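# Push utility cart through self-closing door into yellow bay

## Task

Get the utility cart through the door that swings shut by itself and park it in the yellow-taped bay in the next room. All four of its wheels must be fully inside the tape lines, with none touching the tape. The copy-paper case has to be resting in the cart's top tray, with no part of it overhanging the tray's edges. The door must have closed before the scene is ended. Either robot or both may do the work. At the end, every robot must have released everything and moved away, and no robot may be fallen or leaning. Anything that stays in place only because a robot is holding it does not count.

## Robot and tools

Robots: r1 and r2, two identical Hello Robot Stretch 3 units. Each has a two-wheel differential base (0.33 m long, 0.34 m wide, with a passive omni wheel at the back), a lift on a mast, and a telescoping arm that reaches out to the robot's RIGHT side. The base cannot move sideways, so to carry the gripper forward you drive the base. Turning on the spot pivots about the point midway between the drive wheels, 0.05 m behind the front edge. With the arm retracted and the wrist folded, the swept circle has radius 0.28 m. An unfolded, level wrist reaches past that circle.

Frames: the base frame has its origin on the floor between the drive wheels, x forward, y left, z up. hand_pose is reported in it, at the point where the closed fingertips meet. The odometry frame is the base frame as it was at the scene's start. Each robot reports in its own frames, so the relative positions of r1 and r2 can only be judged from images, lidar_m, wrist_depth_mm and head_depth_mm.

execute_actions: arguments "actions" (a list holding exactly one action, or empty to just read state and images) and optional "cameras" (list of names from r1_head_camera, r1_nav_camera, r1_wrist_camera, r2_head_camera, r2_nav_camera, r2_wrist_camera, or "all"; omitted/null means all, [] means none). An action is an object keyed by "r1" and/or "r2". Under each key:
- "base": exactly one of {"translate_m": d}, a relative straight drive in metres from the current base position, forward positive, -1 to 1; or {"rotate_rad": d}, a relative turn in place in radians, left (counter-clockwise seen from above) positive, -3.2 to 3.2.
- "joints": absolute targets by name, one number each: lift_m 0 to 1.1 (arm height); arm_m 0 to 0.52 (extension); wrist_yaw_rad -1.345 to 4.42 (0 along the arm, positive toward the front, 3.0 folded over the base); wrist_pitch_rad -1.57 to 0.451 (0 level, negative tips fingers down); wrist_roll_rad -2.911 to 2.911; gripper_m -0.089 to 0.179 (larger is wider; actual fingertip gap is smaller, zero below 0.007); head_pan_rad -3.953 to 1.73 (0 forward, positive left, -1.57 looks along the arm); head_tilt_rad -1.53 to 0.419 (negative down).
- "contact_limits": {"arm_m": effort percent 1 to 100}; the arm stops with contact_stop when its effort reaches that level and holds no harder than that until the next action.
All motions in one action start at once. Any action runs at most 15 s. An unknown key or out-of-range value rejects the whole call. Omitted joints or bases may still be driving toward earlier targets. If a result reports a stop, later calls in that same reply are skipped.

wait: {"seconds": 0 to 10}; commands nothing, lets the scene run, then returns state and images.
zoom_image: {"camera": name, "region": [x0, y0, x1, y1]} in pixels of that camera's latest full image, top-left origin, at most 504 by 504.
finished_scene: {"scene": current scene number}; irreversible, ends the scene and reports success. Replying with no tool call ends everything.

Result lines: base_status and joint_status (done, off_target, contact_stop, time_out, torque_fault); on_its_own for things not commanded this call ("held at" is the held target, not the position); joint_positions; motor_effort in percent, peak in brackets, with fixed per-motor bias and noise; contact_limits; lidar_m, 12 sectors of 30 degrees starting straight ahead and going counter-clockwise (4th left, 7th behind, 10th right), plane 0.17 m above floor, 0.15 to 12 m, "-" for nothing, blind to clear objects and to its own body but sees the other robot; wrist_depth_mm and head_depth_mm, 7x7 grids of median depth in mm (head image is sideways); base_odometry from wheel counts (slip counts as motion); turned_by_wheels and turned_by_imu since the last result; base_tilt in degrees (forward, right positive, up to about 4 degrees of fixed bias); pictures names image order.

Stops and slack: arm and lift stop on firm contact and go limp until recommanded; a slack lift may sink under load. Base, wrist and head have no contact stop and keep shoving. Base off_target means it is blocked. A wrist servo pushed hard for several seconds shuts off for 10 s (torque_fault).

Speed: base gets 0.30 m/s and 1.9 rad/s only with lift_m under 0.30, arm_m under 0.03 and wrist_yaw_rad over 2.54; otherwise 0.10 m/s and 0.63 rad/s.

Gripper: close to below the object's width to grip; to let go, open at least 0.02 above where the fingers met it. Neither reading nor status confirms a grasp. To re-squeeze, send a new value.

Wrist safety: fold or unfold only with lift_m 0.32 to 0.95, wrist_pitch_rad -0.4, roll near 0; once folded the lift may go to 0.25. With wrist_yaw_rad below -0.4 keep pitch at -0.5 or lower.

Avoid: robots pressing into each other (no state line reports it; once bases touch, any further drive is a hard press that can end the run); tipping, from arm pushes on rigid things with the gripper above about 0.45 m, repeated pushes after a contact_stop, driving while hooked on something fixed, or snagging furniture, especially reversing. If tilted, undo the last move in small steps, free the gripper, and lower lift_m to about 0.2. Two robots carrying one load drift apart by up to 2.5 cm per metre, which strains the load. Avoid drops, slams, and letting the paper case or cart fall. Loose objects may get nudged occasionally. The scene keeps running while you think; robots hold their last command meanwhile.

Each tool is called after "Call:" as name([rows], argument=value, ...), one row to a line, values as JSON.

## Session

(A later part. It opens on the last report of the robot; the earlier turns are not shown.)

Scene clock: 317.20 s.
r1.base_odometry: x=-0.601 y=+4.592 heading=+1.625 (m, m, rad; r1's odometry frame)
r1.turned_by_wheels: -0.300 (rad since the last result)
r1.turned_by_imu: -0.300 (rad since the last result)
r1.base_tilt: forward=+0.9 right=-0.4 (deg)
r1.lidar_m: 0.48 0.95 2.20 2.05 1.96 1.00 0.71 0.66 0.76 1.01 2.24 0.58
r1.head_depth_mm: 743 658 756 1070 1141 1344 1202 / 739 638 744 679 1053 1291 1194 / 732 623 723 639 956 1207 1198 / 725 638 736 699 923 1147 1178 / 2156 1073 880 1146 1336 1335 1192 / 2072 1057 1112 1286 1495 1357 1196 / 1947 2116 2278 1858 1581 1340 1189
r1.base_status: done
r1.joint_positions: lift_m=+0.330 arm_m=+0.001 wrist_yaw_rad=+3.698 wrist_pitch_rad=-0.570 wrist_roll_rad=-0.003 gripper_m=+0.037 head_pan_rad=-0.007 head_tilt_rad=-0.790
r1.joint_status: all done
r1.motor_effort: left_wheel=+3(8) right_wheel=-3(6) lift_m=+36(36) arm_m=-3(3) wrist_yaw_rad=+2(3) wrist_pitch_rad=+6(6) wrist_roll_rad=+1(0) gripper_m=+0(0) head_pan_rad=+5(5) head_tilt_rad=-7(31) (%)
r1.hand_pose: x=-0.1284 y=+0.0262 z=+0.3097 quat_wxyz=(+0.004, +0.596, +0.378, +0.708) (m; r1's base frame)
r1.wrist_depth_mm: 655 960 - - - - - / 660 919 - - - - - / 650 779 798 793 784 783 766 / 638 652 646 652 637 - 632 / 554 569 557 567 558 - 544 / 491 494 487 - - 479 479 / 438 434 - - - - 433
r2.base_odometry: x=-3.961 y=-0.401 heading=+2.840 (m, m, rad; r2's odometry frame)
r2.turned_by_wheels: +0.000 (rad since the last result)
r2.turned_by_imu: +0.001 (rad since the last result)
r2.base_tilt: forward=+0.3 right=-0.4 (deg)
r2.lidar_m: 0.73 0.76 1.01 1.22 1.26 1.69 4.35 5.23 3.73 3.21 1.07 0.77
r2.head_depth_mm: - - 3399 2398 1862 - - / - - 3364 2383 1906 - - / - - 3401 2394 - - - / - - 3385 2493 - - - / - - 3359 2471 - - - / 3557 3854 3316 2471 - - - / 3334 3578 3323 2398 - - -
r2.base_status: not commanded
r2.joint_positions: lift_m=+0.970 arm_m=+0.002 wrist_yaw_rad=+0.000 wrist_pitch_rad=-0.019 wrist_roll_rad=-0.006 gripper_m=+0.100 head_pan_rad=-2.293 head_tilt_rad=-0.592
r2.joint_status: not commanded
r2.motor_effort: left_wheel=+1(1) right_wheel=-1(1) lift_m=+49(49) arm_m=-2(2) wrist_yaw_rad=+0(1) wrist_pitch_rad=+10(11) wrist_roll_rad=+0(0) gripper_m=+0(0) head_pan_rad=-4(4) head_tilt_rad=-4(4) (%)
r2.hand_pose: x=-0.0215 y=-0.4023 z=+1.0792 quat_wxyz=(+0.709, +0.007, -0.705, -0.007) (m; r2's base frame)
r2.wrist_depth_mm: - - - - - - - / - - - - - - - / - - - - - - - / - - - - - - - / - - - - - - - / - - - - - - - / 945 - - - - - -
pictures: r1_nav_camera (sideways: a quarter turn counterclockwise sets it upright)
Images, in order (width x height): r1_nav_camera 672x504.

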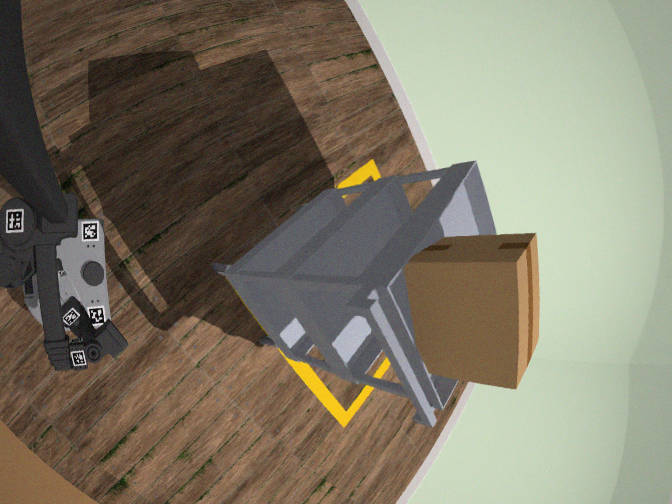

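Call:
execute_actions([
  {"r1":{"base":{"rotate_rad":-1.28}}},
], cameras=[])

Call:
execute_actions([
  {"r1":{"base":{"translate_m":0.42}}},
], cameras=[])

Call:
execute_actions([
  {"r1":{"base":{"rotate_rad":1.68}}},
], cameras=["r1_nav_camera"])

Scene clock: 322.77 s.
r1.base_odometry: x=-0.601 y=+4.592 heading=+0.345 (m, m, rad; r1's odometry frame)
r1.turned_by_wheels: -1.280 (rad since the last result)
r1.turned_by_imu: -1.281 (rad since the last result)
r1.base_tilt: forward=+0.9 right=-0.4 (deg)
r1.lidar_m: 1.32 0.80 0.48 0.57 2.14 2.28 1.96 1.38 0.78 0.66 0.71 0.86
r1.head_depth_mm: 1139 1203 1271 1370 1530 1378 1205 / 1377 1469 1569 1683 1585 1357 1200 / 1731 1858 2042 1891 1594 1362 1201 / 2359 2608 2342 1889 1585 1365 1198 / 2577 2804 2338 1864 1574 1367 1193 / 2516 2770 2314 1855 1562 1345 1190 / 2468 2741 2285 1870 1572 1360 1186
r1.base_status: done
r1.joint_positions: lift_m=+0.330 arm_m=+0.001 wrist_yaw_rad=+3.698 wrist_pitch_rad=-0.570 wrist_roll_rad=-0.003 gripper_m=+0.037 head_pan_rad=-0.007 head_tilt_rad=-0.790
r1.joint_status: not commanded
r1.motor_effort: left_wheel=+3(8) right_wheel=-3(6) lift_m=+36(36) arm_m=-3(3) wrist_yaw_rad=+2(2) wrist_pitch_rad=+6(7) wrist_roll_rad=+1(1) gripper_m=+0(0) head_pan_rad=+4(4) head_tilt_rad=-7(7) (%)
r1.hand_pose: x=-0.1284 y=+0.0262 z=+0.3097 quat_wxyz=(+0.004, +0.596, +0.378, +0.708) (m; r1's base frame)
r1.wrist_depth_mm: - - - - - - - / - - - - - - - / 806 778 790 778 791 779 744 / 665 670 650 657 649 - 640 / 561 564 560 580 565 - 538 / 490 489 498 - - 479 471 / 439 432 - - - - 431
r2.base_odometry: x=-3.961 y=-0.401 heading=+2.840 (m, m, rad; r2's odometry frame)
r2.turned_by_wheels: +0.000 (rad since the last result)
r2.turned_by_imu: +0.002 (rad since the last result)
r2.base_tilt: forward=+0.4 right=-0.5 (deg)
r2.lidar_m: 0.74 0.76 1.01 1.22 1.25 1.68 4.34 5.17 3.70 3.23 1.07 0.77
r2.head_depth_mm: - - 3418 2428 1854 - - / - - 3384 2381 1910 - - / - - 3339 2396 - - - / - - 3338 2487 - - - / - - 3358 2468 - - - / 3573 3826 3362 2432 - - - / 3312 3511 3321 2354 - - -
r2.base_status: not commanded
r2.joint_positions: lift_m=+0.970 arm_m=+0.002 wrist_yaw_rad=+0.000 wrist_pitch_rad=-0.019 wrist_roll_rad=-0.006 gripper_m=+0.100 head_pan_rad=-2.293 head_tilt_rad=-0.592
r2.joint_status: not commanded
r2.motor_effort: left_wheel=+1(1) right_wheel=-1(1) lift_m=+49(49) arm_m=-2(2) wrist_yaw_rad=+1(1) wrist_pitch_rad=+11(10) wrist_roll_rad=+0(1) gripper_m=+0(0) head_pan_rad=-4(3) head_tilt_rad=-3(3) (%)
r2.hand_pose: x=-0.0215 y=-0.4023 z=+1.0792 quat_wxyz=(+0.709, +0.007, -0.705, -0.007) (m; r2's base frame)
r2.wrist_depth_mm: - - - - - - - / - - - - - - - / - - - - - - - / - - - - - - - / - - - - - - - / - - - - - - - / 948 - - - - - -
pictures: none
No camera images: the call's "cameras" was empty. Leave "cameras" out to get every camera's image.

Scene clock: 328.23 s.
r1.base_odometry: x=-0.206 y=+4.735 heading=+0.345 (m, m, rad; r1's odometry frame)
r1.turned_by_wheels: +0.000 (rad since the last result)
r1.turned_by_imu: -0.001 (rad since the last result)
r1.base_tilt: forward=+0.9 right=-0.4 (deg)
r1.lidar_m: 1.10 2.39 0.59 0.50 0.50 2.58 2.36 1.15 0.69 0.63 0.63 0.71
r1.head_depth_mm: 946 995 1051 1110 1182 1252 1203 / 1138 1207 1292 1402 1475 1373 1202 / 1423 1547 1675 1787 1596 1362 1198 / 1939 2144 2172 1888 1585 1359 1193 / 2202 2521 2346 1896 1577 1352 1196 / 2162 2432 2311 1864 1574 1347 1196 / 2102 2327 2285 1877 1575 1349 1187
r1.base_status: done
r1.joint_positions: lift_m=+0.330 arm_m=+0.001 wrist_yaw_rad=+3.699 wrist_pitch_rad=-0.570 wrist_roll_rad=-0.003 gripper_m=+0.037 head_pan_rad=-0.007 head_tilt_rad=-0.790
r1.joint_status: not commanded
r1.motor_effort: left_wheel=+3(10) right_wheel=-3(4) lift_m=+36(36) arm_m=-3(3) wrist_yaw_rad=+1(1) wrist_pitch_rad=+6(6) wrist_roll_rad=+1(0) gripper_m=+0(0) head_pan_rad=+4(4) head_tilt_rad=-6(7) (%)
r1.hand_pose: x=-0.1285 y=+0.0262 z=+0.3097 quat_wxyz=(+0.004, +0.596, +0.378, +0.708) (m; r1's base frame)
r1.wrist_depth_mm: - - - - - 878 - / - - - - 895 652 - / 819 792 797 777 648 549 491 / 663 660 646 650 653 - 614 / 563 560 560 572 558 - 542 / 494 490 493 - - 481 472 / 436 433 - - - - 433
r2.base_odometry: x=-3.961 y=-0.401 heading=+2.840 (m, m, rad; r2's odometry frame)
r2.turned_by_wheels: +0.000 (rad since the last result)
r2.turned_by_imu: +0.002 (rad since the last result)
r2.base_tilt: forward=+0.4 right=-0.5 (deg)
r2.lidar_m: 0.73 0.76 1.01 1.22 1.25 1.68 4.35 5.24 3.70 3.23 1.07 0.77
r2.head_depth_mm: - - 3390 2405 1862 - - / - - 3404 2369 1931 - - / - - 3411 2412 - - - / - - 3366 2503 - - - / - - 3396 2495 - - - / 3561 3780 3291 2482 - - - / 3311 3579 3347 2365 - - -
r2.base_status: not commanded
r2.joint_positions: lift_m=+0.970 arm_m=+0.002 wrist_yaw_rad=+0.000 wrist_pitch_rad=-0.019 wrist_roll_rad=-0.006 gripper_m=+0.100 head_pan_rad=-2.293 head_tilt_rad=-0.592
r2.joint_status: not commanded
r2.motor_effort: left_wheel=+1(1) right_wheel=-1(1) lift_m=+48(49) arm_m=-2(2) wrist_yaw_rad=+1(1) wrist_pitch_rad=+11(11) wrist_roll_rad=+0(0) gripper_m=+1(0) head_pan_rad=-4(4) head_tilt_rad=-4(3) (%)
r2.hand_pose: x=-0.0215 y=-0.4023 z=+1.0792 quat_wxyz=(+0.709, +0.007, -0.705, -0.007) (m; r2's base frame)
r2.wrist_depth_mm: - - - - - - - / - - - - - - - / - - - - - - - / - - - - - - - / - - - - - - - / - - - - - - - / 932 - - - - - -
pictures: none
No camera images: the call's "cameras" was empty. Leave "cameras" out to get every camera's image.

Scene clock: 331.83 s.
r1.base_odometry: x=-0.206 y=+4.735 heading=+2.025 (m, m, rad; r1's odometry frame)
r1.turned_by_wheels: +1.680 (rad since the last result)
r1.turned_by_imu: +1.682 (rad since the last result)
r1.base_tilt: forward=+0.9 right=-0.4 (deg)
r1.lidar_m: 0.50 0.50 2.60 2.35 0.98 0.69 0.63 0.63 0.72 1.34 2.40 0.56
r1.head_depth_mm: 2182 2482 2273 674 1566 1379 1201 / 2042 565 661 663 981 1250 1197 / 1989 576 646 658 997 1206 1194 / 723 577 660 645 999 1174 1195 / 718 586 672 633 992 1151 1192 / 1932 595 688 633 969 1060 1171 / 1978 2128 923 641 1502 1348 1191
r1.base_status: done
r1.joint_positions: lift_m=+0.330 arm_m=+0.001 wrist_yaw_rad=+3.699 wrist_pitch_rad=-0.570 wrist_roll_rad=-0.003 gripper_m=+0.037 head_pan_rad=-0.007 head_tilt_rad=-0.790
r1.joint_status: not commanded
r1.motor_effort: left_wheel=-3(9) right_wheel=+2(7) lift_m=+36(36) arm_m=-3(3) wrist_yaw_rad=+1(2) wrist_pitch_rad=+6(6) wrist_roll_rad=+0(1) gripper_m=+0(0) head_pan_rad=+4(4) head_tilt_rad=-6(7) (%)
r1.hand_pose: x=-0.1285 y=+0.0262 z=+0.3097 quat_wxyz=(+0.004, +0.596, +0.378, +0.708) (m; r1's base frame)
r1.wrist_depth_mm: 454 556 658 - - - - / 467 579 694 935 - - - / 486 617 742 783 788 775 746 / 505 623 656 657 645 - 637 / 534 571 552 574 570 - 540 / 493 491 492 - - 475 479 / 438 433 - - - - 433
r2.base_odometry: x=-3.961 y=-0.401 heading=+2.840 (m, m, rad; r2's odometry frame)
r2.turned_by_wheels: +0.000 (rad since the last result)
r2.turned_by_imu: +0.001 (rad since the last result)
r2.base_tilt: forward=+0.3 right=-0.4 (deg)
r2.lidar_m: 0.73 0.76 1.01 1.22 1.26 1.68 4.35 5.25 3.69 3.23 1.07 0.77
r2.head_depth_mm: - - 3396 2386 1860 - - / - - 3400 2386 1920 - - / - - 3355 2383 - - - / - - 3363 2470 - - - / - - 3329 2484 - - - / 3576 3783 3330 2488 - - - / 3331 3505 3336 2376 - - -
r2.base_status: not commanded
r2.joint_positions: lift_m=+0.970 arm_m=+0.002 wrist_yaw_rad=+0.000 wrist_pitch_rad=-0.019 wrist_roll_rad=-0.006 gripper_m=+0.100 head_pan_rad=-2.293 head_tilt_rad=-0.592
r2.joint_status: not commanded
r2.motor_effort: left_wheel=+1(1) right_wheel=-1(1) lift_m=+49(49) arm_m=-2(2) wrist_yaw_rad=+0(1) wrist_pitch_rad=+11(11) wrist_roll_rad=+0(0) gripper_m=+0(0) head_pan_rad=-2(3) head_tilt_rad=-4(4) (%)
r2.hand_pose: x=-0.0215 y=-0.4023 z=+1.0792 quat_wxyz=(+0.709, +0.007, -0.705, -0.007) (m; r2's base frame)
r2.wrist_depth_mm: - - - - - - - / - - - - - - - / - - - - - - - / - - - - - - - / - - - - - - - / - - - - - - - / 961 - - - - - -
pictures: r1_nav_camera (sideways: a quarter turn counterclockwise sets it upright)
Images, in order (width x height): r1_nav_camera 672x504.

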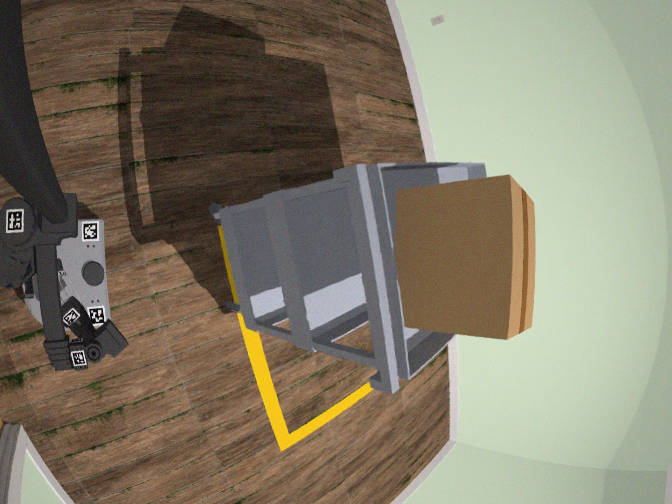

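Call:
execute_actions([
  {"r1":{"base":{"translate_m":0.7}}},
], cameras=[])

Call:
execute_actions([
  {"r1":{"base":{"translate_m":-0.6}}},
], cameras=["r1_nav_camera"])

Scene clock: 340.53 s.
r1.base_odometry: x=-0.513 y=+5.363 heading=+2.026 (m, m, rad; r1's odometry frame)
r1.turned_by_wheels: +0.001 (rad since the last result)
r1.turned_by_imu: +0.000 (rad since the last result)
r1.base_tilt: forward=+0.9 right=-0.4 (deg)
r1.lidar_m: - - 0.15 0.18 2.17 1.36 1.31 1.28 1.53 2.27 0.15 -
r1.head_depth_mm: 1491 1685 1835 312 - - 298 / 1465 1683 385 311 - - 307 / 1445 1653 384 310 - - 315 / 1428 1594 382 309 - - 330 / 1403 1603 381 308 - - 349 / 1378 1559 379 307 - 296 378 / 1371 1541 377 307 - 305 411
r1.base_status: translate_m off_target (by the wheels' count: +0.6998 of +0.7000)
r1.joint_positions: lift_m=+0.330 arm_m=+0.001 wrist_yaw_rad=+3.699 wrist_pitch_rad=-0.570 wrist_roll_rad=-0.003 gripper_m=+0.037 head_pan_rad=-0.006 head_tilt_rad=-0.793
r1.joint_status: not commanded
r1.on_its_own: left_wheel is at rest, and its effort (+46) is outside its rest range (-18 to +18)
r1.motor_effort: left_wheel=+46(56) right_wheel=+4(12) lift_m=+35(36) arm_m=-3(3) wrist_yaw_rad=+1(2) wrist_pitch_rad=+6(6) wrist_roll_rad=+1(1) gripper_m=-1(0) head_pan_rad=+4(5) head_tilt_rad=-5(6) (%)
r1.hand_pose: x=-0.1286 y=+0.0261 z=+0.3097 quat_wxyz=(+0.004, +0.596, +0.378, +0.708) (m; r1's base frame)
r1.wrist_depth_mm: 942 - - - - - - / - - - - - - - / 810 811 789 794 786 772 746 / 668 664 655 642 647 - 633 / 553 564 559 566 571 - 544 / 489 491 495 - - 481 478 / 435 434 - - - - 268
r2.base_odometry: x=-3.961 y=-0.401 heading=+2.840 (m, m, rad; r2's odometry frame)
r2.turned_by_wheels: +0.000 (rad since the last result)
r2.turned_by_imu: +0.003 (rad since the last result)
r2.base_tilt: forward=+0.3 right=-0.4 (deg)
r2.lidar_m: 0.73 0.75 1.01 1.22 1.25 1.69 4.35 5.20 3.69 3.24 1.07 0.77
r2.head_depth_mm: - - 3408 2384 1864 - - / - - 3410 2391 1913 - - / - - 3400 2413 - - - / - - 3359 2490 - - - / - - 3379 2499 - - - / 3559 3870 3368 2475 - - - / 3291 3615 3325 2406 - - -
r2.base_status: not commanded
r2.joint_positions: lift_m=+0.970 arm_m=+0.002 wrist_yaw_rad=+0.000 wrist_pitch_rad=-0.019 wrist_roll_rad=-0.006 gripper_m=+0.100 head_pan_rad=-2.293 head_tilt_rad=-0.592
r2.joint_status: not commanded
r2.motor_effort: left_wheel=+1(1) right_wheel=-1(1) lift_m=+49(49) arm_m=-2(2) wrist_yaw_rad=+1(1) wrist_pitch_rad=+10(10) wrist_roll_rad=-1(0) gripper_m=+0(0) head_pan_rad=-4(3) head_tilt_rad=-3(3) (%)
r2.hand_pose: x=-0.0215 y=-0.4023 z=+1.0792 quat_wxyz=(+0.709, +0.007, -0.705, -0.007) (m; r2's base frame)
r2.wrist_depth_mm: - - - - - - - / - - - - - - - / - - - - - - - / - - - - - - - / - - - - - - - / - - - - - - - / 977 - - - - - -
pictures: none
No camera images: the call's "cameras" was empty. Leave "cameras" out to get every camera's image.

Scene clock: 347.80 s.
r1.base_odometry: x=-0.249 y=+4.824 heading=+2.026 (m, m, rad; r1's odometry frame)
r1.turned_by_wheels: +0.000 (rad since the last result)
r1.turned_by_imu: +0.000 (rad since the last result)
r1.base_tilt: forward=+0.9 right=-0.4 (deg)
r1.lidar_m: 0.66 0.67 2.62 2.38 1.15 0.78 0.73 0.73 0.79 1.58 2.39 0.71
r1.head_depth_mm: 2071 2375 780 1807 1592 1371 1202 / 773 733 772 1164 1314 1369 1203 / 722 714 775 1183 1299 1310 1199 / 717 737 795 1150 1300 1314 1189 / 706 754 817 1146 1302 1296 1191 / 1846 875 842 1101 1382 1329 1190 / 1915 2146 2303 1874 1565 1350 1180
r1.base_status: done
r1.joint_positions: lift_m=+0.330 arm_m=+0.001 wrist_yaw_rad=+3.699 wrist_pitch_rad=-0.570 wrist_roll_rad=-0.003 gripper_m=+0.037 head_pan_rad=-0.006 head_tilt_rad=-0.793
r1.joint_status: not commanded
r1.motor_effort: left_wheel=+0(34) right_wheel=+1(3) lift_m=+35(35) arm_m=-3(3) wrist_yaw_rad=+1(0) wrist_pitch_rad=+6(7) wrist_roll_rad=+1(1) gripper_m=+0(0) head_pan_rad=+4(4) head_tilt_rad=-4(4) (%)
r1.hand_pose: x=-0.1286 y=+0.0261 z=+0.3097 quat_wxyz=(+0.004, +0.596, +0.378, +0.708) (m; r1's base frame)
r1.wrist_depth_mm: 531 614 802 - - - - / 553 675 829 - - - - / 570 717 760 788 777 773 754 / 596 652 661 642 640 - 638 / 557 563 559 568 570 - 538 / 497 484 494 - - 482 474 / 436 432 - - - - 430
r2.base_odometry: x=-3.961 y=-0.401 heading=+2.840 (m, m, rad; r2's odometry frame)
r2.turned_by_wheels: +0.000 (rad since the last result)
r2.turned_by_imu: +0.002 (rad since the last result)
r2.base_tilt: forward=+0.4 right=-0.5 (deg)
r2.lidar_m: 0.73 0.76 1.01 1.22 1.26 1.68 4.35 5.21 3.72 3.22 1.07 0.76
r2.head_depth_mm: - - 3389 2386 1868 - - / - - 3430 2382 1928 - - / - - 3320 2390 - - - / - - 3346 2470 - - - / - - 3366 2470 - - - / 3587 3896 3320 2497 - - - / 3328 3624 3351 2379 - - -
r2.base_status: not commanded
r2.joint_positions: lift_m=+0.970 arm_m=+0.002 wrist_yaw_rad=+0.000 wrist_pitch_rad=-0.019 wrist_roll_rad=-0.006 gripper_m=+0.100 head_pan_rad=-2.293 head_tilt_rad=-0.592
r2.joint_status: not commanded
r2.motor_effort: left_wheel=+1(1) right_wheel=-1(1) lift_m=+49(49) arm_m=-2(2) wrist_yaw_rad=+1(0) wrist_pitch_rad=+11(11) wrist_roll_rad=+0(0) gripper_m=+0(0) head_pan_rad=-3(3) head_tilt_rad=-3(4) (%)
r2.hand_pose: x=-0.0215 y=-0.4023 z=+1.0792 quat_wxyz=(+0.709, +0.007, -0.705, -0.007) (m; r2's base frame)
r2.wrist_depth_mm: - - - - - - - / - - - - - - - / - - - - - - - / - - - - - - - / - - - - - - - / - - - - - - - / 937 - - - - - -
pictures: r1_nav_camera (sideways: a quarter turn counterclockwise sets it upright)
Images, in order (width x height): r1_nav_camera 672x504.

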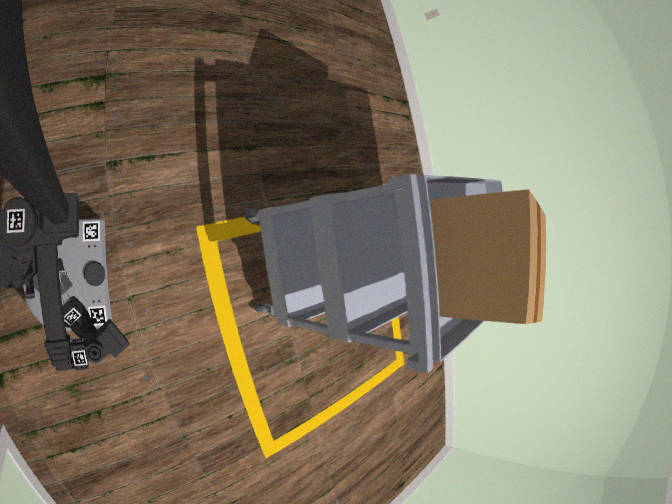

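Call:
execute_actions([
  {"r1":{"base":{"rotate_rad":1.57},"joints":{"lift_m":0.27}}},
], cameras=[])

Call:
execute_actions([
  {"r1":{"base":{"translate_m":0.65}}},
], cameras=[])

Call:
execute_actions([
  {"r1":{"base":{"rotate_rad":-1.57}}},
], cameras=[])

Call:
execute_actions([
  {"r1":{"base":{"translate_m":1.0}}},
], cameras=[])

Call:
execute_actions([
  {"r1":{"base":{"rotate_rad":-1.57},"joints":{"lift_m":0.33}}},
], cameras=["r1_nav_camera"])

Scene clock: 351.83 s.
r1.base_odometry: x=-0.249 y=+4.824 heading=-2.687 (m, m, rad; r1's odometry frame)
r1.turned_by_wheels: +1.570 (rad since the last result)
r1.turned_by_imu: +1.565 (rad since the last result)
r1.base_tilt: forward=+0.9 right=-0.4 (deg)
r1.lidar_m: 2.37 1.17 0.78 0.73 0.73 0.78 1.54 2.38 0.71 0.66 0.67 2.62
r1.head_depth_mm: 2308 2626 2361 1909 1594 1366 1200 / 2280 2586 2338 1881 1584 1368 1198 / 2225 2538 2327 1895 1579 1357 1196 / 2195 2498 2325 1872 1582 1365 1195 / 2143 2436 2307 1880 1578 1353 1189 / 2142 2396 2284 1870 1567 1358 1188 / 2115 2385 2291 1868 1563 1355 1187
r1.base_status: done
r1.joint_positions: lift_m=+0.270 arm_m=+0.001 wrist_yaw_rad=+3.699 wrist_pitch_rad=-0.570 wrist_roll_rad=-0.003 gripper_m=+0.037 head_pan_rad=-0.006 head_tilt_rad=-0.793
r1.joint_status: all done
r1.motor_effort: left_wheel=-2(10) right_wheel=+2(11) lift_m=+17(31) arm_m=-3(3) wrist_yaw_rad=+1(0) wrist_pitch_rad=+7(6) wrist_roll_rad=+1(1) gripper_m=+0(0) head_pan_rad=+4(4) head_tilt_rad=-4(4) (%)
r1.hand_pose: x=-0.1286 y=+0.0261 z=+0.2507 quat_wxyz=(+0.004, +0.596, +0.378, +0.708) (m; r1's base frame)
r1.wrist_depth_mm: - 891 781 732 693 638 - / 912 874 843 791 766 686 - / 689 699 689 685 678 671 643 / 569 572 569 567 563 - 556 / 489 489 481 - - - 470 / 434 426 - - - - 426 / 379 386 - - - - -
r2.base_odometry: x=-3.961 y=-0.401 heading=+2.840 (m, m, rad; r2's odometry frame)
r2.turned_by_wheels: +0.000 (rad since the last result)
r2.turned_by_imu: +0.001 (rad since the last result)
r2.base_tilt: forward=+0.4 right=-0.4 (deg)
r2.lidar_m: 0.73 0.76 1.01 1.22 1.25 1.69 4.34 5.22 3.72 3.22 1.07 0.77
r2.head_depth_mm: - - 3371 2413 1857 - - / - - 3397 2406 1920 - - / - - 3353 2352 - - - / - - 3387 2533 - - - / - - 3353 2454 - - - / 3601 3860 3301 2487 - - - / 3246 3515 3327 2355 - - -
r2.base_status: not commanded
r2.joint_positions: lift_m=+0.970 arm_m=+0.002 wrist_yaw_rad=+0.000 wrist_pitch_rad=-0.019 wrist_roll_rad=-0.006 gripper_m=+0.100 head_pan_rad=-2.293 head_tilt_rad=-0.592
r2.joint_status: not commanded
r2.motor_effort: left_wheel=+1(1) right_wheel=-1(1) lift_m=+49(49) arm_m=-2(2) wrist_yaw_rad=+1(1) wrist_pitch_rad=+11(11) wrist_roll_rad=+0(0) gripper_m=+0(0) head_pan_rad=-3(3) head_tilt_rad=-4(3) (%)
r2.hand_pose: x=-0.0215 y=-0.4023 z=+1.0792 quat_wxyz=(+0.709, +0.007, -0.705, -0.007) (m; r2's base frame)
r2.wrist_depth_mm: - - - - - - - / - - - - - - - / - - - - - - - / - - - - - - - / - - - - - - - / - - - - - - - / 974 - - - - - -
pictures: none
No camera images: the call's "cameras" was empty. Leave "cameras" out to get every camera's image.

Scene clock: 355.63 s.
r1.base_odometry: x=-0.833 y=+4.539 heading=-2.687 (m, m, rad; r1's odometry frame)
r1.turned_by_wheels: +0.000 (rad since the last result)
r1.turned_by_imu: -0.001 (rad since the last result)
r1.base_tilt: forward=+0.9 right=-0.4 (deg)
r1.lidar_m: 1.73 1.38 0.86 0.78 0.78 1.03 1.81 0.94 0.78 2.04 2.05 1.93
r1.head_depth_mm: 1679 1897 2165 1903 1589 1372 1206 / 1655 1874 2140 1892 1587 1368 1192 / 1606 1828 2112 1896 1581 1367 1192 / 1596 1798 2074 1878 1565 1360 1193 / 1571 1778 2022 1865 1568 1353 1192 / 1542 1753 1990 1859 1575 1358 1189 / 1515 1705 1952 1856 1570 1356 1186
r1.base_status: done
r1.joint_positions: lift_m=+0.270 arm_m=+0.001 wrist_yaw_rad=+3.699 wrist_pitch_rad=-0.570 wrist_roll_rad=-0.003 gripper_m=+0.037 head_pan_rad=-0.006 head_tilt_rad=-0.793
r1.joint_status: not commanded
r1.motor_effort: left_wheel=-2(8) right_wheel=+2(10) lift_m=+17(17) arm_m=-3(3) wrist_yaw_rad=+1(1) wrist_pitch_rad=+6(6) wrist_roll_rad=+1(0) gripper_m=+0(0) head_pan_rad=+3(4) head_tilt_rad=-4(4) (%)
r1.hand_pose: x=-0.1286 y=+0.0261 z=+0.2507 quat_wxyz=(+0.004, +0.596, +0.378, +0.708) (m; r1's base frame)
r1.wrist_depth_mm: - - - 900 786 673 - / 882 887 880 856 799 740 - / 693 696 685 677 686 672 647 / 581 566 564 565 565 - 552 / 483 484 488 - - - 478 / 426 427 - - - - 424 / 380 386 - - - - -
r2.base_odometry: x=-3.961 y=-0.401 heading=+2.840 (m, m, rad; r2's odometry frame)
r2.turned_by_wheels: +0.000 (rad since the last result)
r2.turned_by_imu: +0.001 (rad since the last result)
r2.base_tilt: forward=+0.4 right=-0.4 (deg)
r2.lidar_m: 0.73 0.75 1.01 1.22 1.25 1.68 4.34 5.17 3.72 3.23 1.07 0.77
r2.head_depth_mm: - - 3402 2365 1861 - - / - - 3436 2395 1925 - - / - - 3425 2392 - - - / - - 3354 2495 - - - / - - 3344 2479 - - - / 3631 3904 3384 2455 - - - / 3298 3588 3307 2348 - - -
r2.base_status: not commanded
r2.joint_positions: lift_m=+0.970 arm_m=+0.002 wrist_yaw_rad=+0.000 wrist_pitch_rad=-0.019 wrist_roll_rad=-0.006 gripper_m=+0.100 head_pan_rad=-2.293 head_tilt_rad=-0.592
r2.joint_status: not commanded
r2.motor_effort: left_wheel=+1(1) right_wheel=-1(1) lift_m=+49(49) arm_m=-2(2) wrist_yaw_rad=+1(1) wrist_pitch_rad=+11(11) wrist_roll_rad=+0(0) gripper_m=+0(0) head_pan_rad=-3(4) head_tilt_rad=-5(3) (%)
r2.hand_pose: x=-0.0215 y=-0.4023 z=+1.0792 quat_wxyz=(+0.709, +0.007, -0.705, -0.007) (m; r2's base frame)
r2.wrist_depth_mm: - - - - - - - / - - - - - - - / - - - - - - - / - - - - - - - / - - - - - - - / - - - - - - - / 924 - - - - - -
pictures: none
No camera images: the call's "cameras" was empty. Leave "cameras" out to get every camera's image.

Scene clock: 357.73 s.
r1.base_odometry: x=-0.833 y=+4.539 heading=+2.026 (m, m, rad; r1's odometry frame)
r1.turned_by_wheels: -1.570 (rad since the last result)
r1.turned_by_imu: -1.565 (rad since the last result)
r1.base_tilt: forward=+0.9 right=-0.4 (deg)
r1.lidar_m: 2.03 2.04 1.92 1.74 1.36 0.86 0.77 0.78 1.04 1.86 0.93 0.77
r1.head_depth_mm: 1968 2144 1431 1592 1473 1339 1203 / 1932 2180 2339 1856 1595 1362 1194 / 1912 2159 2325 1892 1578 1363 1193 / 1877 2120 2305 1881 1578 1367 1195 / 1843 2081 2270 1862 1570 1353 1193 / 1805 2051 2218 1862 1583 1356 1189 / 1788 1993 2221 1858 1565 1352 1187
r1.base_status: done
r1.joint_positions: lift_m=+0.270 arm_m=+0.001 wrist_yaw_rad=+3.699 wrist_pitch_rad=-0.570 wrist_roll_rad=-0.003 gripper_m=+0.037 head_pan_rad=-0.006 head_tilt_rad=-0.793
r1.joint_status: not commanded
r1.motor_effort: left_wheel=+3(15) right_wheel=-2(8) lift_m=+17(16) arm_m=-3(3) wrist_yaw_rad=+1(1) wrist_pitch_rad=+6(6) wrist_roll_rad=+1(0) gripper_m=+0(0) head_pan_rad=+4(4) head_tilt_rad=-4(4) (%)
r1.hand_pose: x=-0.1286 y=+0.0261 z=+0.2507 quat_wxyz=(+0.004, +0.596, +0.378, +0.708) (m; r1's base frame)
r1.wrist_depth_mm: 565 701 955 - - - - / 585 733 863 843 853 823 - / 603 699 686 683 671 665 654 / 575 567 568 562 554 - 551 / 494 485 482 - - - 475 / 424 424 - - - - 424 / 381 382 - - - - -
r2.base_odometry: x=-3.961 y=-0.401 heading=+2.840 (m, m, rad; r2's odometry frame)
r2.turned_by_wheels: +0.000 (rad since the last result)
r2.turned_by_imu: +0.001 (rad since the last result)
r2.base_tilt: forward=+0.4 right=-0.5 (deg)
r2.lidar_m: 0.73 0.76 1.01 1.22 1.26 1.69 4.33 5.21 3.72 3.21 1.07 0.77
r2.head_depth_mm: - - 3386 2390 1858 - - / - - 3340 2382 1907 - - / - - 3381 2397 - - - / - - 3312 2473 - - - / - - 3329 2522 - - - / 3534 3846 3361 2468 - - - / 3291 3559 3316 2378 - - -
r2.base_status: not commanded
r2.joint_positions: lift_m=+0.970 arm_m=+0.002 wrist_yaw_rad=+0.000 wrist_pitch_rad=-0.019 wrist_roll_rad=-0.006 gripper_m=+0.100 head_pan_rad=-2.293 head_tilt_rad=-0.592
r2.joint_status: not commanded
r2.motor_effort: left_wheel=+1(1) right_wheel=-1(1) lift_m=+49(49) arm_m=-2(2) wrist_yaw_rad=+1(0) wrist_pitch_rad=+10(10) wrist_roll_rad=+0(0) gripper_m=+1(0) head_pan_rad=-3(3) head_tilt_rad=-4(4) (%)
r2.hand_pose: x=-0.0215 y=-0.4023 z=+1.0792 quat_wxyz=(+0.709, +0.007, -0.705, -0.007) (m; r2's base frame)
r2.wrist_depth_mm: - - - - - - - / - - - - - - - / - - - - - - - / - - - - - - - / - - - - - - - / - - - - - - - / 957 - - - - - -
pictures: none
No camera images: the call's "cameras" was empty. Leave "cameras" out to get every camera's image.

Scene clock: 362.67 s.
r1.base_odometry: x=-1.273 y=+5.437 heading=+2.026 (m, m, rad; r1's odometry frame)
r1.turned_by_wheels: +0.000 (rad since the last result)
r1.turned_by_imu: -0.001 (rad since the last result)
r1.base_tilt: forward=+0.9 right=-0.4 (deg)
r1.lidar_m: 1.06 1.06 1.30 1.91 1.92 1.94 1.74 1.83 0.44 0.40 0.41 1.17
r1.head_depth_mm: 993 1125 1297 1550 1587 1368 1204 / 972 1106 1281 1521 1579 1359 1200 / 960 1083 1257 1482 1584 1358 1193 / 947 1068 1230 1452 1591 1354 1196 / 929 1051 1208 1418 1574 1363 1192 / 914 1036 1194 1388 1533 1353 1191 / 904 1014 1161 1355 1530 1346 1181
r1.base_status: done
r1.joint_positions: lift_m=+0.270 arm_m=+0.001 wrist_yaw_rad=+3.699 wrist_pitch_rad=-0.570 wrist_roll_rad=-0.003 gripper_m=+0.037 head_pan_rad=-0.006 head_tilt_rad=-0.793
r1.joint_status: not commanded
r1.motor_effort: left_wheel=+3(14) right_wheel=-3(6) lift_m=+17(17) arm_m=-4(3) wrist_yaw_rad=+0(0) wrist_pitch_rad=+6(6) wrist_roll_rad=+1(0) gripper_m=+0(0) head_pan_rad=+4(4) head_tilt_rad=-4(4) (%)
r1.hand_pose: x=-0.1286 y=+0.0261 z=+0.2507 quat_wxyz=(+0.004, +0.596, +0.378, +0.708) (m; r1's base frame)
r1.wrist_depth_mm: - - - - - - - / 870 875 852 870 865 845 - / 699 695 691 680 672 676 656 / 576 573 571 571 563 - 548 / 493 488 489 - - - 470 / 425 422 - - - - 423 / 378 388 - - - - -
r2.base_odometry: x=-3.961 y=-0.401 heading=+2.840 (m, m, rad; r2's odometry frame)
r2.turned_by_wheels: +0.000 (rad since the last result)
r2.turned_by_imu: +0.001 (rad since the last result)
r2.base_tilt: forward=+0.4 right=-0.5 (deg)
r2.lidar_m: 0.73 0.76 1.01 1.22 1.26 1.68 4.35 5.20 3.71 3.21 1.07 0.77
r2.head_depth_mm: - - 3452 2390 1859 - - / - - 3385 2380 1909 - - / - - 3399 2384 - - - / - - 3364 2474 - - - / - - 3346 2487 - - - / 3562 3856 3420 2483 - - - / 3296 3521 3311 2369 - - -
r2.base_status: not commanded
r2.joint_positions: lift_m=+0.970 arm_m=+0.002 wrist_yaw_rad=+0.000 wrist_pitch_rad=-0.019 wrist_roll_rad=-0.006 gripper_m=+0.100 head_pan_rad=-2.293 head_tilt_rad=-0.592
r2.joint_status: not commanded
r2.motor_effort: left_wheel=+1(1) right_wheel=-1(1) lift_m=+48(49) arm_m=-2(2) wrist_yaw_rad=+0(1) wrist_pitch_rad=+10(10) wrist_roll_rad=+0(0) gripper_m=+1(0) head_pan_rad=-4(4) head_tilt_rad=-4(4) (%)
r2.hand_pose: x=-0.0215 y=-0.4023 z=+1.0792 quat_wxyz=(+0.709, +0.007, -0.705, -0.007) (m; r2's base frame)
r2.wrist_depth_mm: - - - - - - - / - - - - - - - / - - - - - - - / - - - - - - - / - - - - - - - / - - - - - - - / 937 - - - - - -
pictures: none
No camera images: the call's "cameras" was empty. Leave "cameras" out to get every camera's image.

Scene clock: 365.73 s.
r1.base_odometry: x=-1.273 y=+5.437 heading=+0.456 (m, m, rad; r1's odometry frame)
r1.turned_by_wheels: -1.570 (rad since the last result)
r1.turned_by_imu: -1.570 (rad since the last result)
r1.base_tilt: forward=+0.9 right=-0.4 (deg)
r1.lidar_m: 0.40 0.41 1.17 1.06 1.06 1.31 1.91 1.92 1.93 1.74 1.83 0.43
r1.head_depth_mm: 2618 506 530 601 938 897 1158 / 2565 504 545 630 932 900 1142 / 2559 518 561 656 618 894 1139 / 2608 575 603 670 608 874 1108 / 2600 2813 875 712 598 872 1112 / 2585 2803 873 708 591 870 1105 / 2522 2756 843 701 597 821 1167
r1.base_status: done
r1.joint_positions: lift_m=+0.330 arm_m=+0.001 wrist_yaw_rad=+3.699 wrist_pitch_rad=-0.570 wrist_roll_rad=-0.003 gripper_m=+0.037 head_pan_rad=-0.006 head_tilt_rad=-0.793
r1.joint_status: all done
r1.motor_effort: left_wheel=+3(13) right_wheel=-2(9) lift_m=+36(37) arm_m=-4(4) wrist_yaw_rad=+1(0) wrist_pitch_rad=+6(6) wrist_roll_rad=+1(1) gripper_m=+0(0) head_pan_rad=+4(4) head_tilt_rad=-4(5) (%)
r1.hand_pose: x=-0.1286 y=+0.0261 z=+0.3097 quat_wxyz=(+0.004, +0.596, +0.378, +0.708) (m; r1's base frame)
r1.wrist_depth_mm: - - - - - 893 - / - - - - - 917 - / 801 813 792 775 771 773 747 / 667 664 660 639 647 - 629 / 568 562 557 575 561 - 544 / 492 489 492 - - 482 476 / 435 432 - - - - 430
r2.base_odometry: x=-3.961 y=-0.401 heading=+2.840 (m, m, rad; r2's odometry frame)
r2.turned_by_wheels: +0.000 (rad since the last result)
r2.turned_by_imu: +0.001 (rad since the last result)
r2.base_tilt: forward=+0.4 right=-0.5 (deg)
r2.lidar_m: 0.73 0.75 1.01 1.22 1.26 1.68 4.35 5.26 3.72 3.22 1.07 0.77
r2.head_depth_mm: - - 3397 2406 1851 - - / - - 3315 2391 1933 - - / - - 3410 2379 - - - / - - 3358 2484 - - - / - - 3361 2492 - - - / 3553 3818 3369 2491 - - - / 3340 3551 3368 2359 - - -
r2.base_status: not commanded
r2.joint_positions: lift_m=+0.970 arm_m=+0.002 wrist_yaw_rad=+0.000 wrist_pitch_rad=-0.019 wrist_roll_rad=-0.006 gripper_m=+0.100 head_pan_rad=-2.293 head_tilt_rad=-0.592
r2.joint_status: not commanded
r2.motor_effort: left_wheel=+1(1) right_wheel=-1(1) lift_m=+50(49) arm_m=-2(2) wrist_yaw_rad=+1(1) wrist_pitch_rad=+11(10) wrist_roll_rad=+0(0) gripper_m=+1(0) head_pan_rad=-3(3) head_tilt_rad=-4(3) (%)
r2.hand_pose: x=-0.0215 y=-0.4023 z=+1.0792 quat_wxyz=(+0.709, +0.007, -0.705, -0.007) (m; r2's base frame)
r2.wrist_depth_mm: - - - - - - - / - - - - - - - / - - - - - - - / - - - - - - - / - - - - - - - / - - - - - - - / 938 - - - - - -
pictures: r1_nav_camera (sideways: a quarter turn counterclockwise sets it upright)
Images, in order (width x height): r1_nav_camera 672x504.

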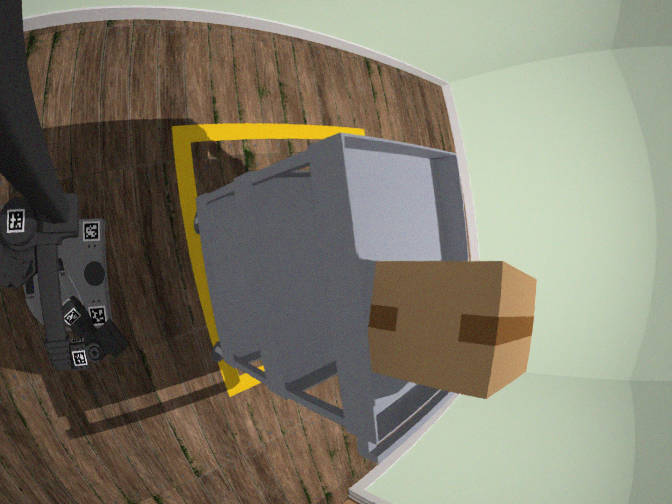

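Call:
execute_actions([
  {"r1":{"base":{"translate_m":0.47}}},
], cameras=[])

Call:
execute_actions([
  {"r1":{"base":{"translate_m":-0.5}}},
], cameras=["r1_nav_camera"])

Scene clock: 372.07 s.
r1.base_odometry: x=-0.851 y=+5.644 heading=+0.457 (m, m, rad; r1's odometry frame)
r1.turned_by_wheels: +0.001 (rad since the last result)
r1.turned_by_imu: -0.002 (rad since the last result)
r1.base_tilt: forward=+0.9 right=-0.4 (deg)
r1.lidar_m: - - 0.15 0.18 1.14 1.40 2.36 2.38 1.85 1.72 0.15 -
r1.head_depth_mm: 2281 2533 386 312 - 292 349 / 2276 2482 384 311 - 298 369 / 2225 2437 383 311 - 307 393 / 2172 2504 2290 310 - 313 418 / 2164 2426 2315 672 604 495 446 / 2136 2401 2308 660 596 515 452 / 2084 2368 2308 652 595 514 451
r1.base_status: done
r1.joint_positions: lift_m=+0.330 arm_m=+0.001 wrist_yaw_rad=+3.701 wrist_pitch_rad=-0.570 wrist_roll_rad=-0.003 gripper_m=+0.037 head_pan_rad=-0.006 head_tilt_rad=-0.794
r1.joint_status: not commanded
r1.on_its_own: left_wheel is at rest, and its effort (+39) is outside its rest range (-18 to +18)
r1.motor_effort: left_wheel=+39(65) right_wheel=-2(30) lift_m=+34(36) arm_m=-2(3) wrist_yaw_rad=-2(5) wrist_pitch_rad=+6(7) wrist_roll_rad=+0(0) gripper_m=-1(0) head_pan_rad=+4(4) head_tilt_rad=-3(4) (%)
r1.hand_pose: x=-0.1289 y=+0.0259 z=+0.3097 quat_wxyz=(+0.003, +0.596, +0.379, +0.708) (m; r1's base frame)
r1.wrist_depth_mm: - - - - - 953 - / - - - - - - - / 814 812 787 787 786 775 735 / 661 658 657 651 646 - 646 / 570 570 555 570 568 - 542 / 491 489 492 - - 476 322 / 439 432 - - - - 268
r2.base_odometry: x=-3.961 y=-0.401 heading=+2.840 (m, m, rad; r2's odometry frame)
r2.turned_by_wheels: +0.000 (rad since the last result)
r2.turned_by_imu: +0.002 (rad since the last result)
r2.base_tilt: forward=+0.4 right=-0.4 (deg)
r2.lidar_m: 0.73 0.76 1.01 1.22 1.26 1.68 4.32 5.20 3.72 3.21 1.07 0.77
r2.head_depth_mm: - - 3408 2409 1847 - - / - - 3355 2422 1910 - - / - - 3327 2383 - - - / - - 3310 2523 - - - / - - 3370 2472 - - - / 3565 3758 3341 2484 - - - / 3323 3539 3290 2365 - - -
r2.base_status: not commanded
r2.joint_positions: lift_m=+0.970 arm_m=+0.002 wrist_yaw_rad=+0.000 wrist_pitch_rad=-0.019 wrist_roll_rad=-0.006 gripper_m=+0.100 head_pan_rad=-2.293 head_tilt_rad=-0.592
r2.joint_status: not commanded
r2.motor_effort: left_wheel=+1(1) right_wheel=-1(1) lift_m=+49(49) arm_m=-2(2) wrist_yaw_rad=+0(0) wrist_pitch_rad=+10(10) wrist_roll_rad=+0(0) gripper_m=+0(0) head_pan_rad=-4(4) head_tilt_rad=-3(4) (%)
r2.hand_pose: x=-0.0215 y=-0.4023 z=+1.0792 quat_wxyz=(+0.709, +0.007, -0.705, -0.007) (m; r2's base frame)
r2.wrist_depth_mm: - - - - - - - / - - - - - - - / - - - - - - - / - - - - - - - / - - - - - - - / - - - - - - - / 936 - - - - - -
pictures: none
No camera images: the call's "cameras" was empty. Leave "cameras" out to get every camera's image.

Scene clock: 378.33 s.
r1.base_odometry: x=-1.300 y=+5.424 heading=+0.457 (m, m, rad; r1's odometry frame)
r1.turned_by_wheels: +0.000 (rad since the last result)
r1.turned_by_imu: +0.000 (rad since the last result)
r1.base_tilt: forward=+0.9 right=-0.4 (deg)
r1.lidar_m: 0.56 0.57 1.16 1.05 1.06 1.29 1.87 1.89 1.94 1.75 1.84 0.60
r1.head_depth_mm: 731 627 833 1060 1021 1320 1201 / 723 636 725 1105 1045 1251 1196 / 718 650 743 741 1019 1283 1201 / 2536 676 776 724 1016 1252 1193 / 2607 1035 872 713 1014 1250 1192 / 2566 1025 875 703 987 1212 1195 / 2571 2721 839 709 1463 1351 1183
r1.base_status: done
r1.joint_positions: lift_m=+0.330 arm_m=+0.001 wrist_yaw_rad=+3.701 wrist_pitch_rad=-0.570 wrist_roll_rad=-0.003 gripper_m=+0.037 head_pan_rad=-0.006 head_tilt_rad=-0.794
r1.joint_status: not commanded
r1.motor_effort: left_wheel=+1(28) right_wheel=+0(7) lift_m=+34(34) arm_m=-2(2) wrist_yaw_rad=-2(2) wrist_pitch_rad=+6(6) wrist_roll_rad=+0(0) gripper_m=+0(0) head_pan_rad=+3(4) head_tilt_rad=-4(4) (%)
r1.hand_pose: x=-0.1289 y=+0.0259 z=+0.3097 quat_wxyz=(+0.003, +0.596, +0.379, +0.708) (m; r1's base frame)
r1.wrist_depth_mm: - - - - - 889 - / - - - - - 936 - / 805 797 783 784 780 771 742 / 659 656 653 644 653 - 626 / 567 560 556 570 562 - 546 / 492 491 494 - - 479 476 / 437 431 - - - - 432
r2.base_odometry: x=-3.961 y=-0.401 heading=+2.840 (m, m, rad; r2's odometry frame)
r2.turned_by_wheels: +0.000 (rad since the last result)
r2.turned_by_imu: +0.002 (rad since the last result)
r2.base_tilt: forward=+0.3 right=-0.4 (deg)
r2.lidar_m: 0.73 0.76 1.01 1.22 1.26 1.69 4.34 5.22 3.73 3.23 1.07 0.77
r2.head_depth_mm: - - 3401 2405 1861 - - / - - 3416 2395 1947 - - / - - 3392 2398 - - - / - - 3382 2477 - - - / - - 3347 2494 - - - / 3658 3847 3342 2476 - - - / 3302 3646 3318 2384 - - -
r2.base_status: not commanded
r2.joint_positions: lift_m=+0.970 arm_m=+0.002 wrist_yaw_rad=+0.000 wrist_pitch_rad=-0.019 wrist_roll_rad=-0.006 gripper_m=+0.100 head_pan_rad=-2.293 head_tilt_rad=-0.592
r2.joint_status: not commanded
r2.motor_effort: left_wheel=+1(1) right_wheel=-1(1) lift_m=+50(49) arm_m=-2(2) wrist_yaw_rad=+1(1) wrist_pitch_rad=+10(10) wrist_roll_rad=+0(0) gripper_m=+0(0) head_pan_rad=-3(3) head_tilt_rad=-4(4) (%)
r2.hand_pose: x=-0.0215 y=-0.4023 z=+1.0792 quat_wxyz=(+0.709, +0.007, -0.705, -0.007) (m; r2's base frame)
r2.wrist_depth_mm: - - - - - - - / - - - - - - - / - - - - - - - / - - - - - - - / - - - - - - - / - - - - - - - / 944 - - - - - -
pictures: r1_nav_camera (sideways: a quarter turn counterclockwise sets it upright)
Images, in order (width x height): r1_nav_camera 672x504.

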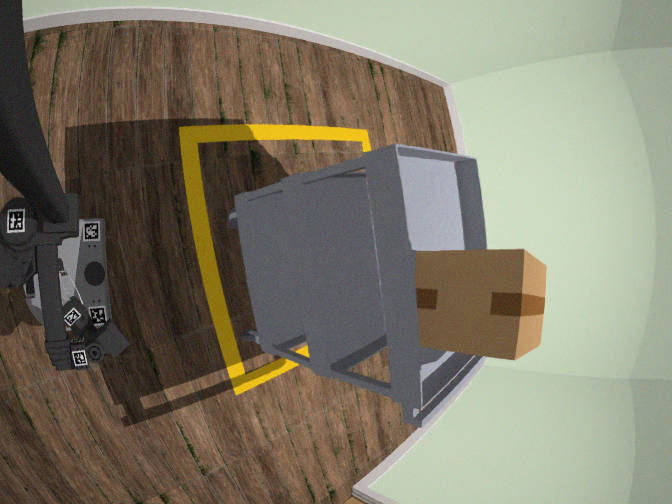

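Call:
finished_scene(scene=1)

The scene is finished: the task was done.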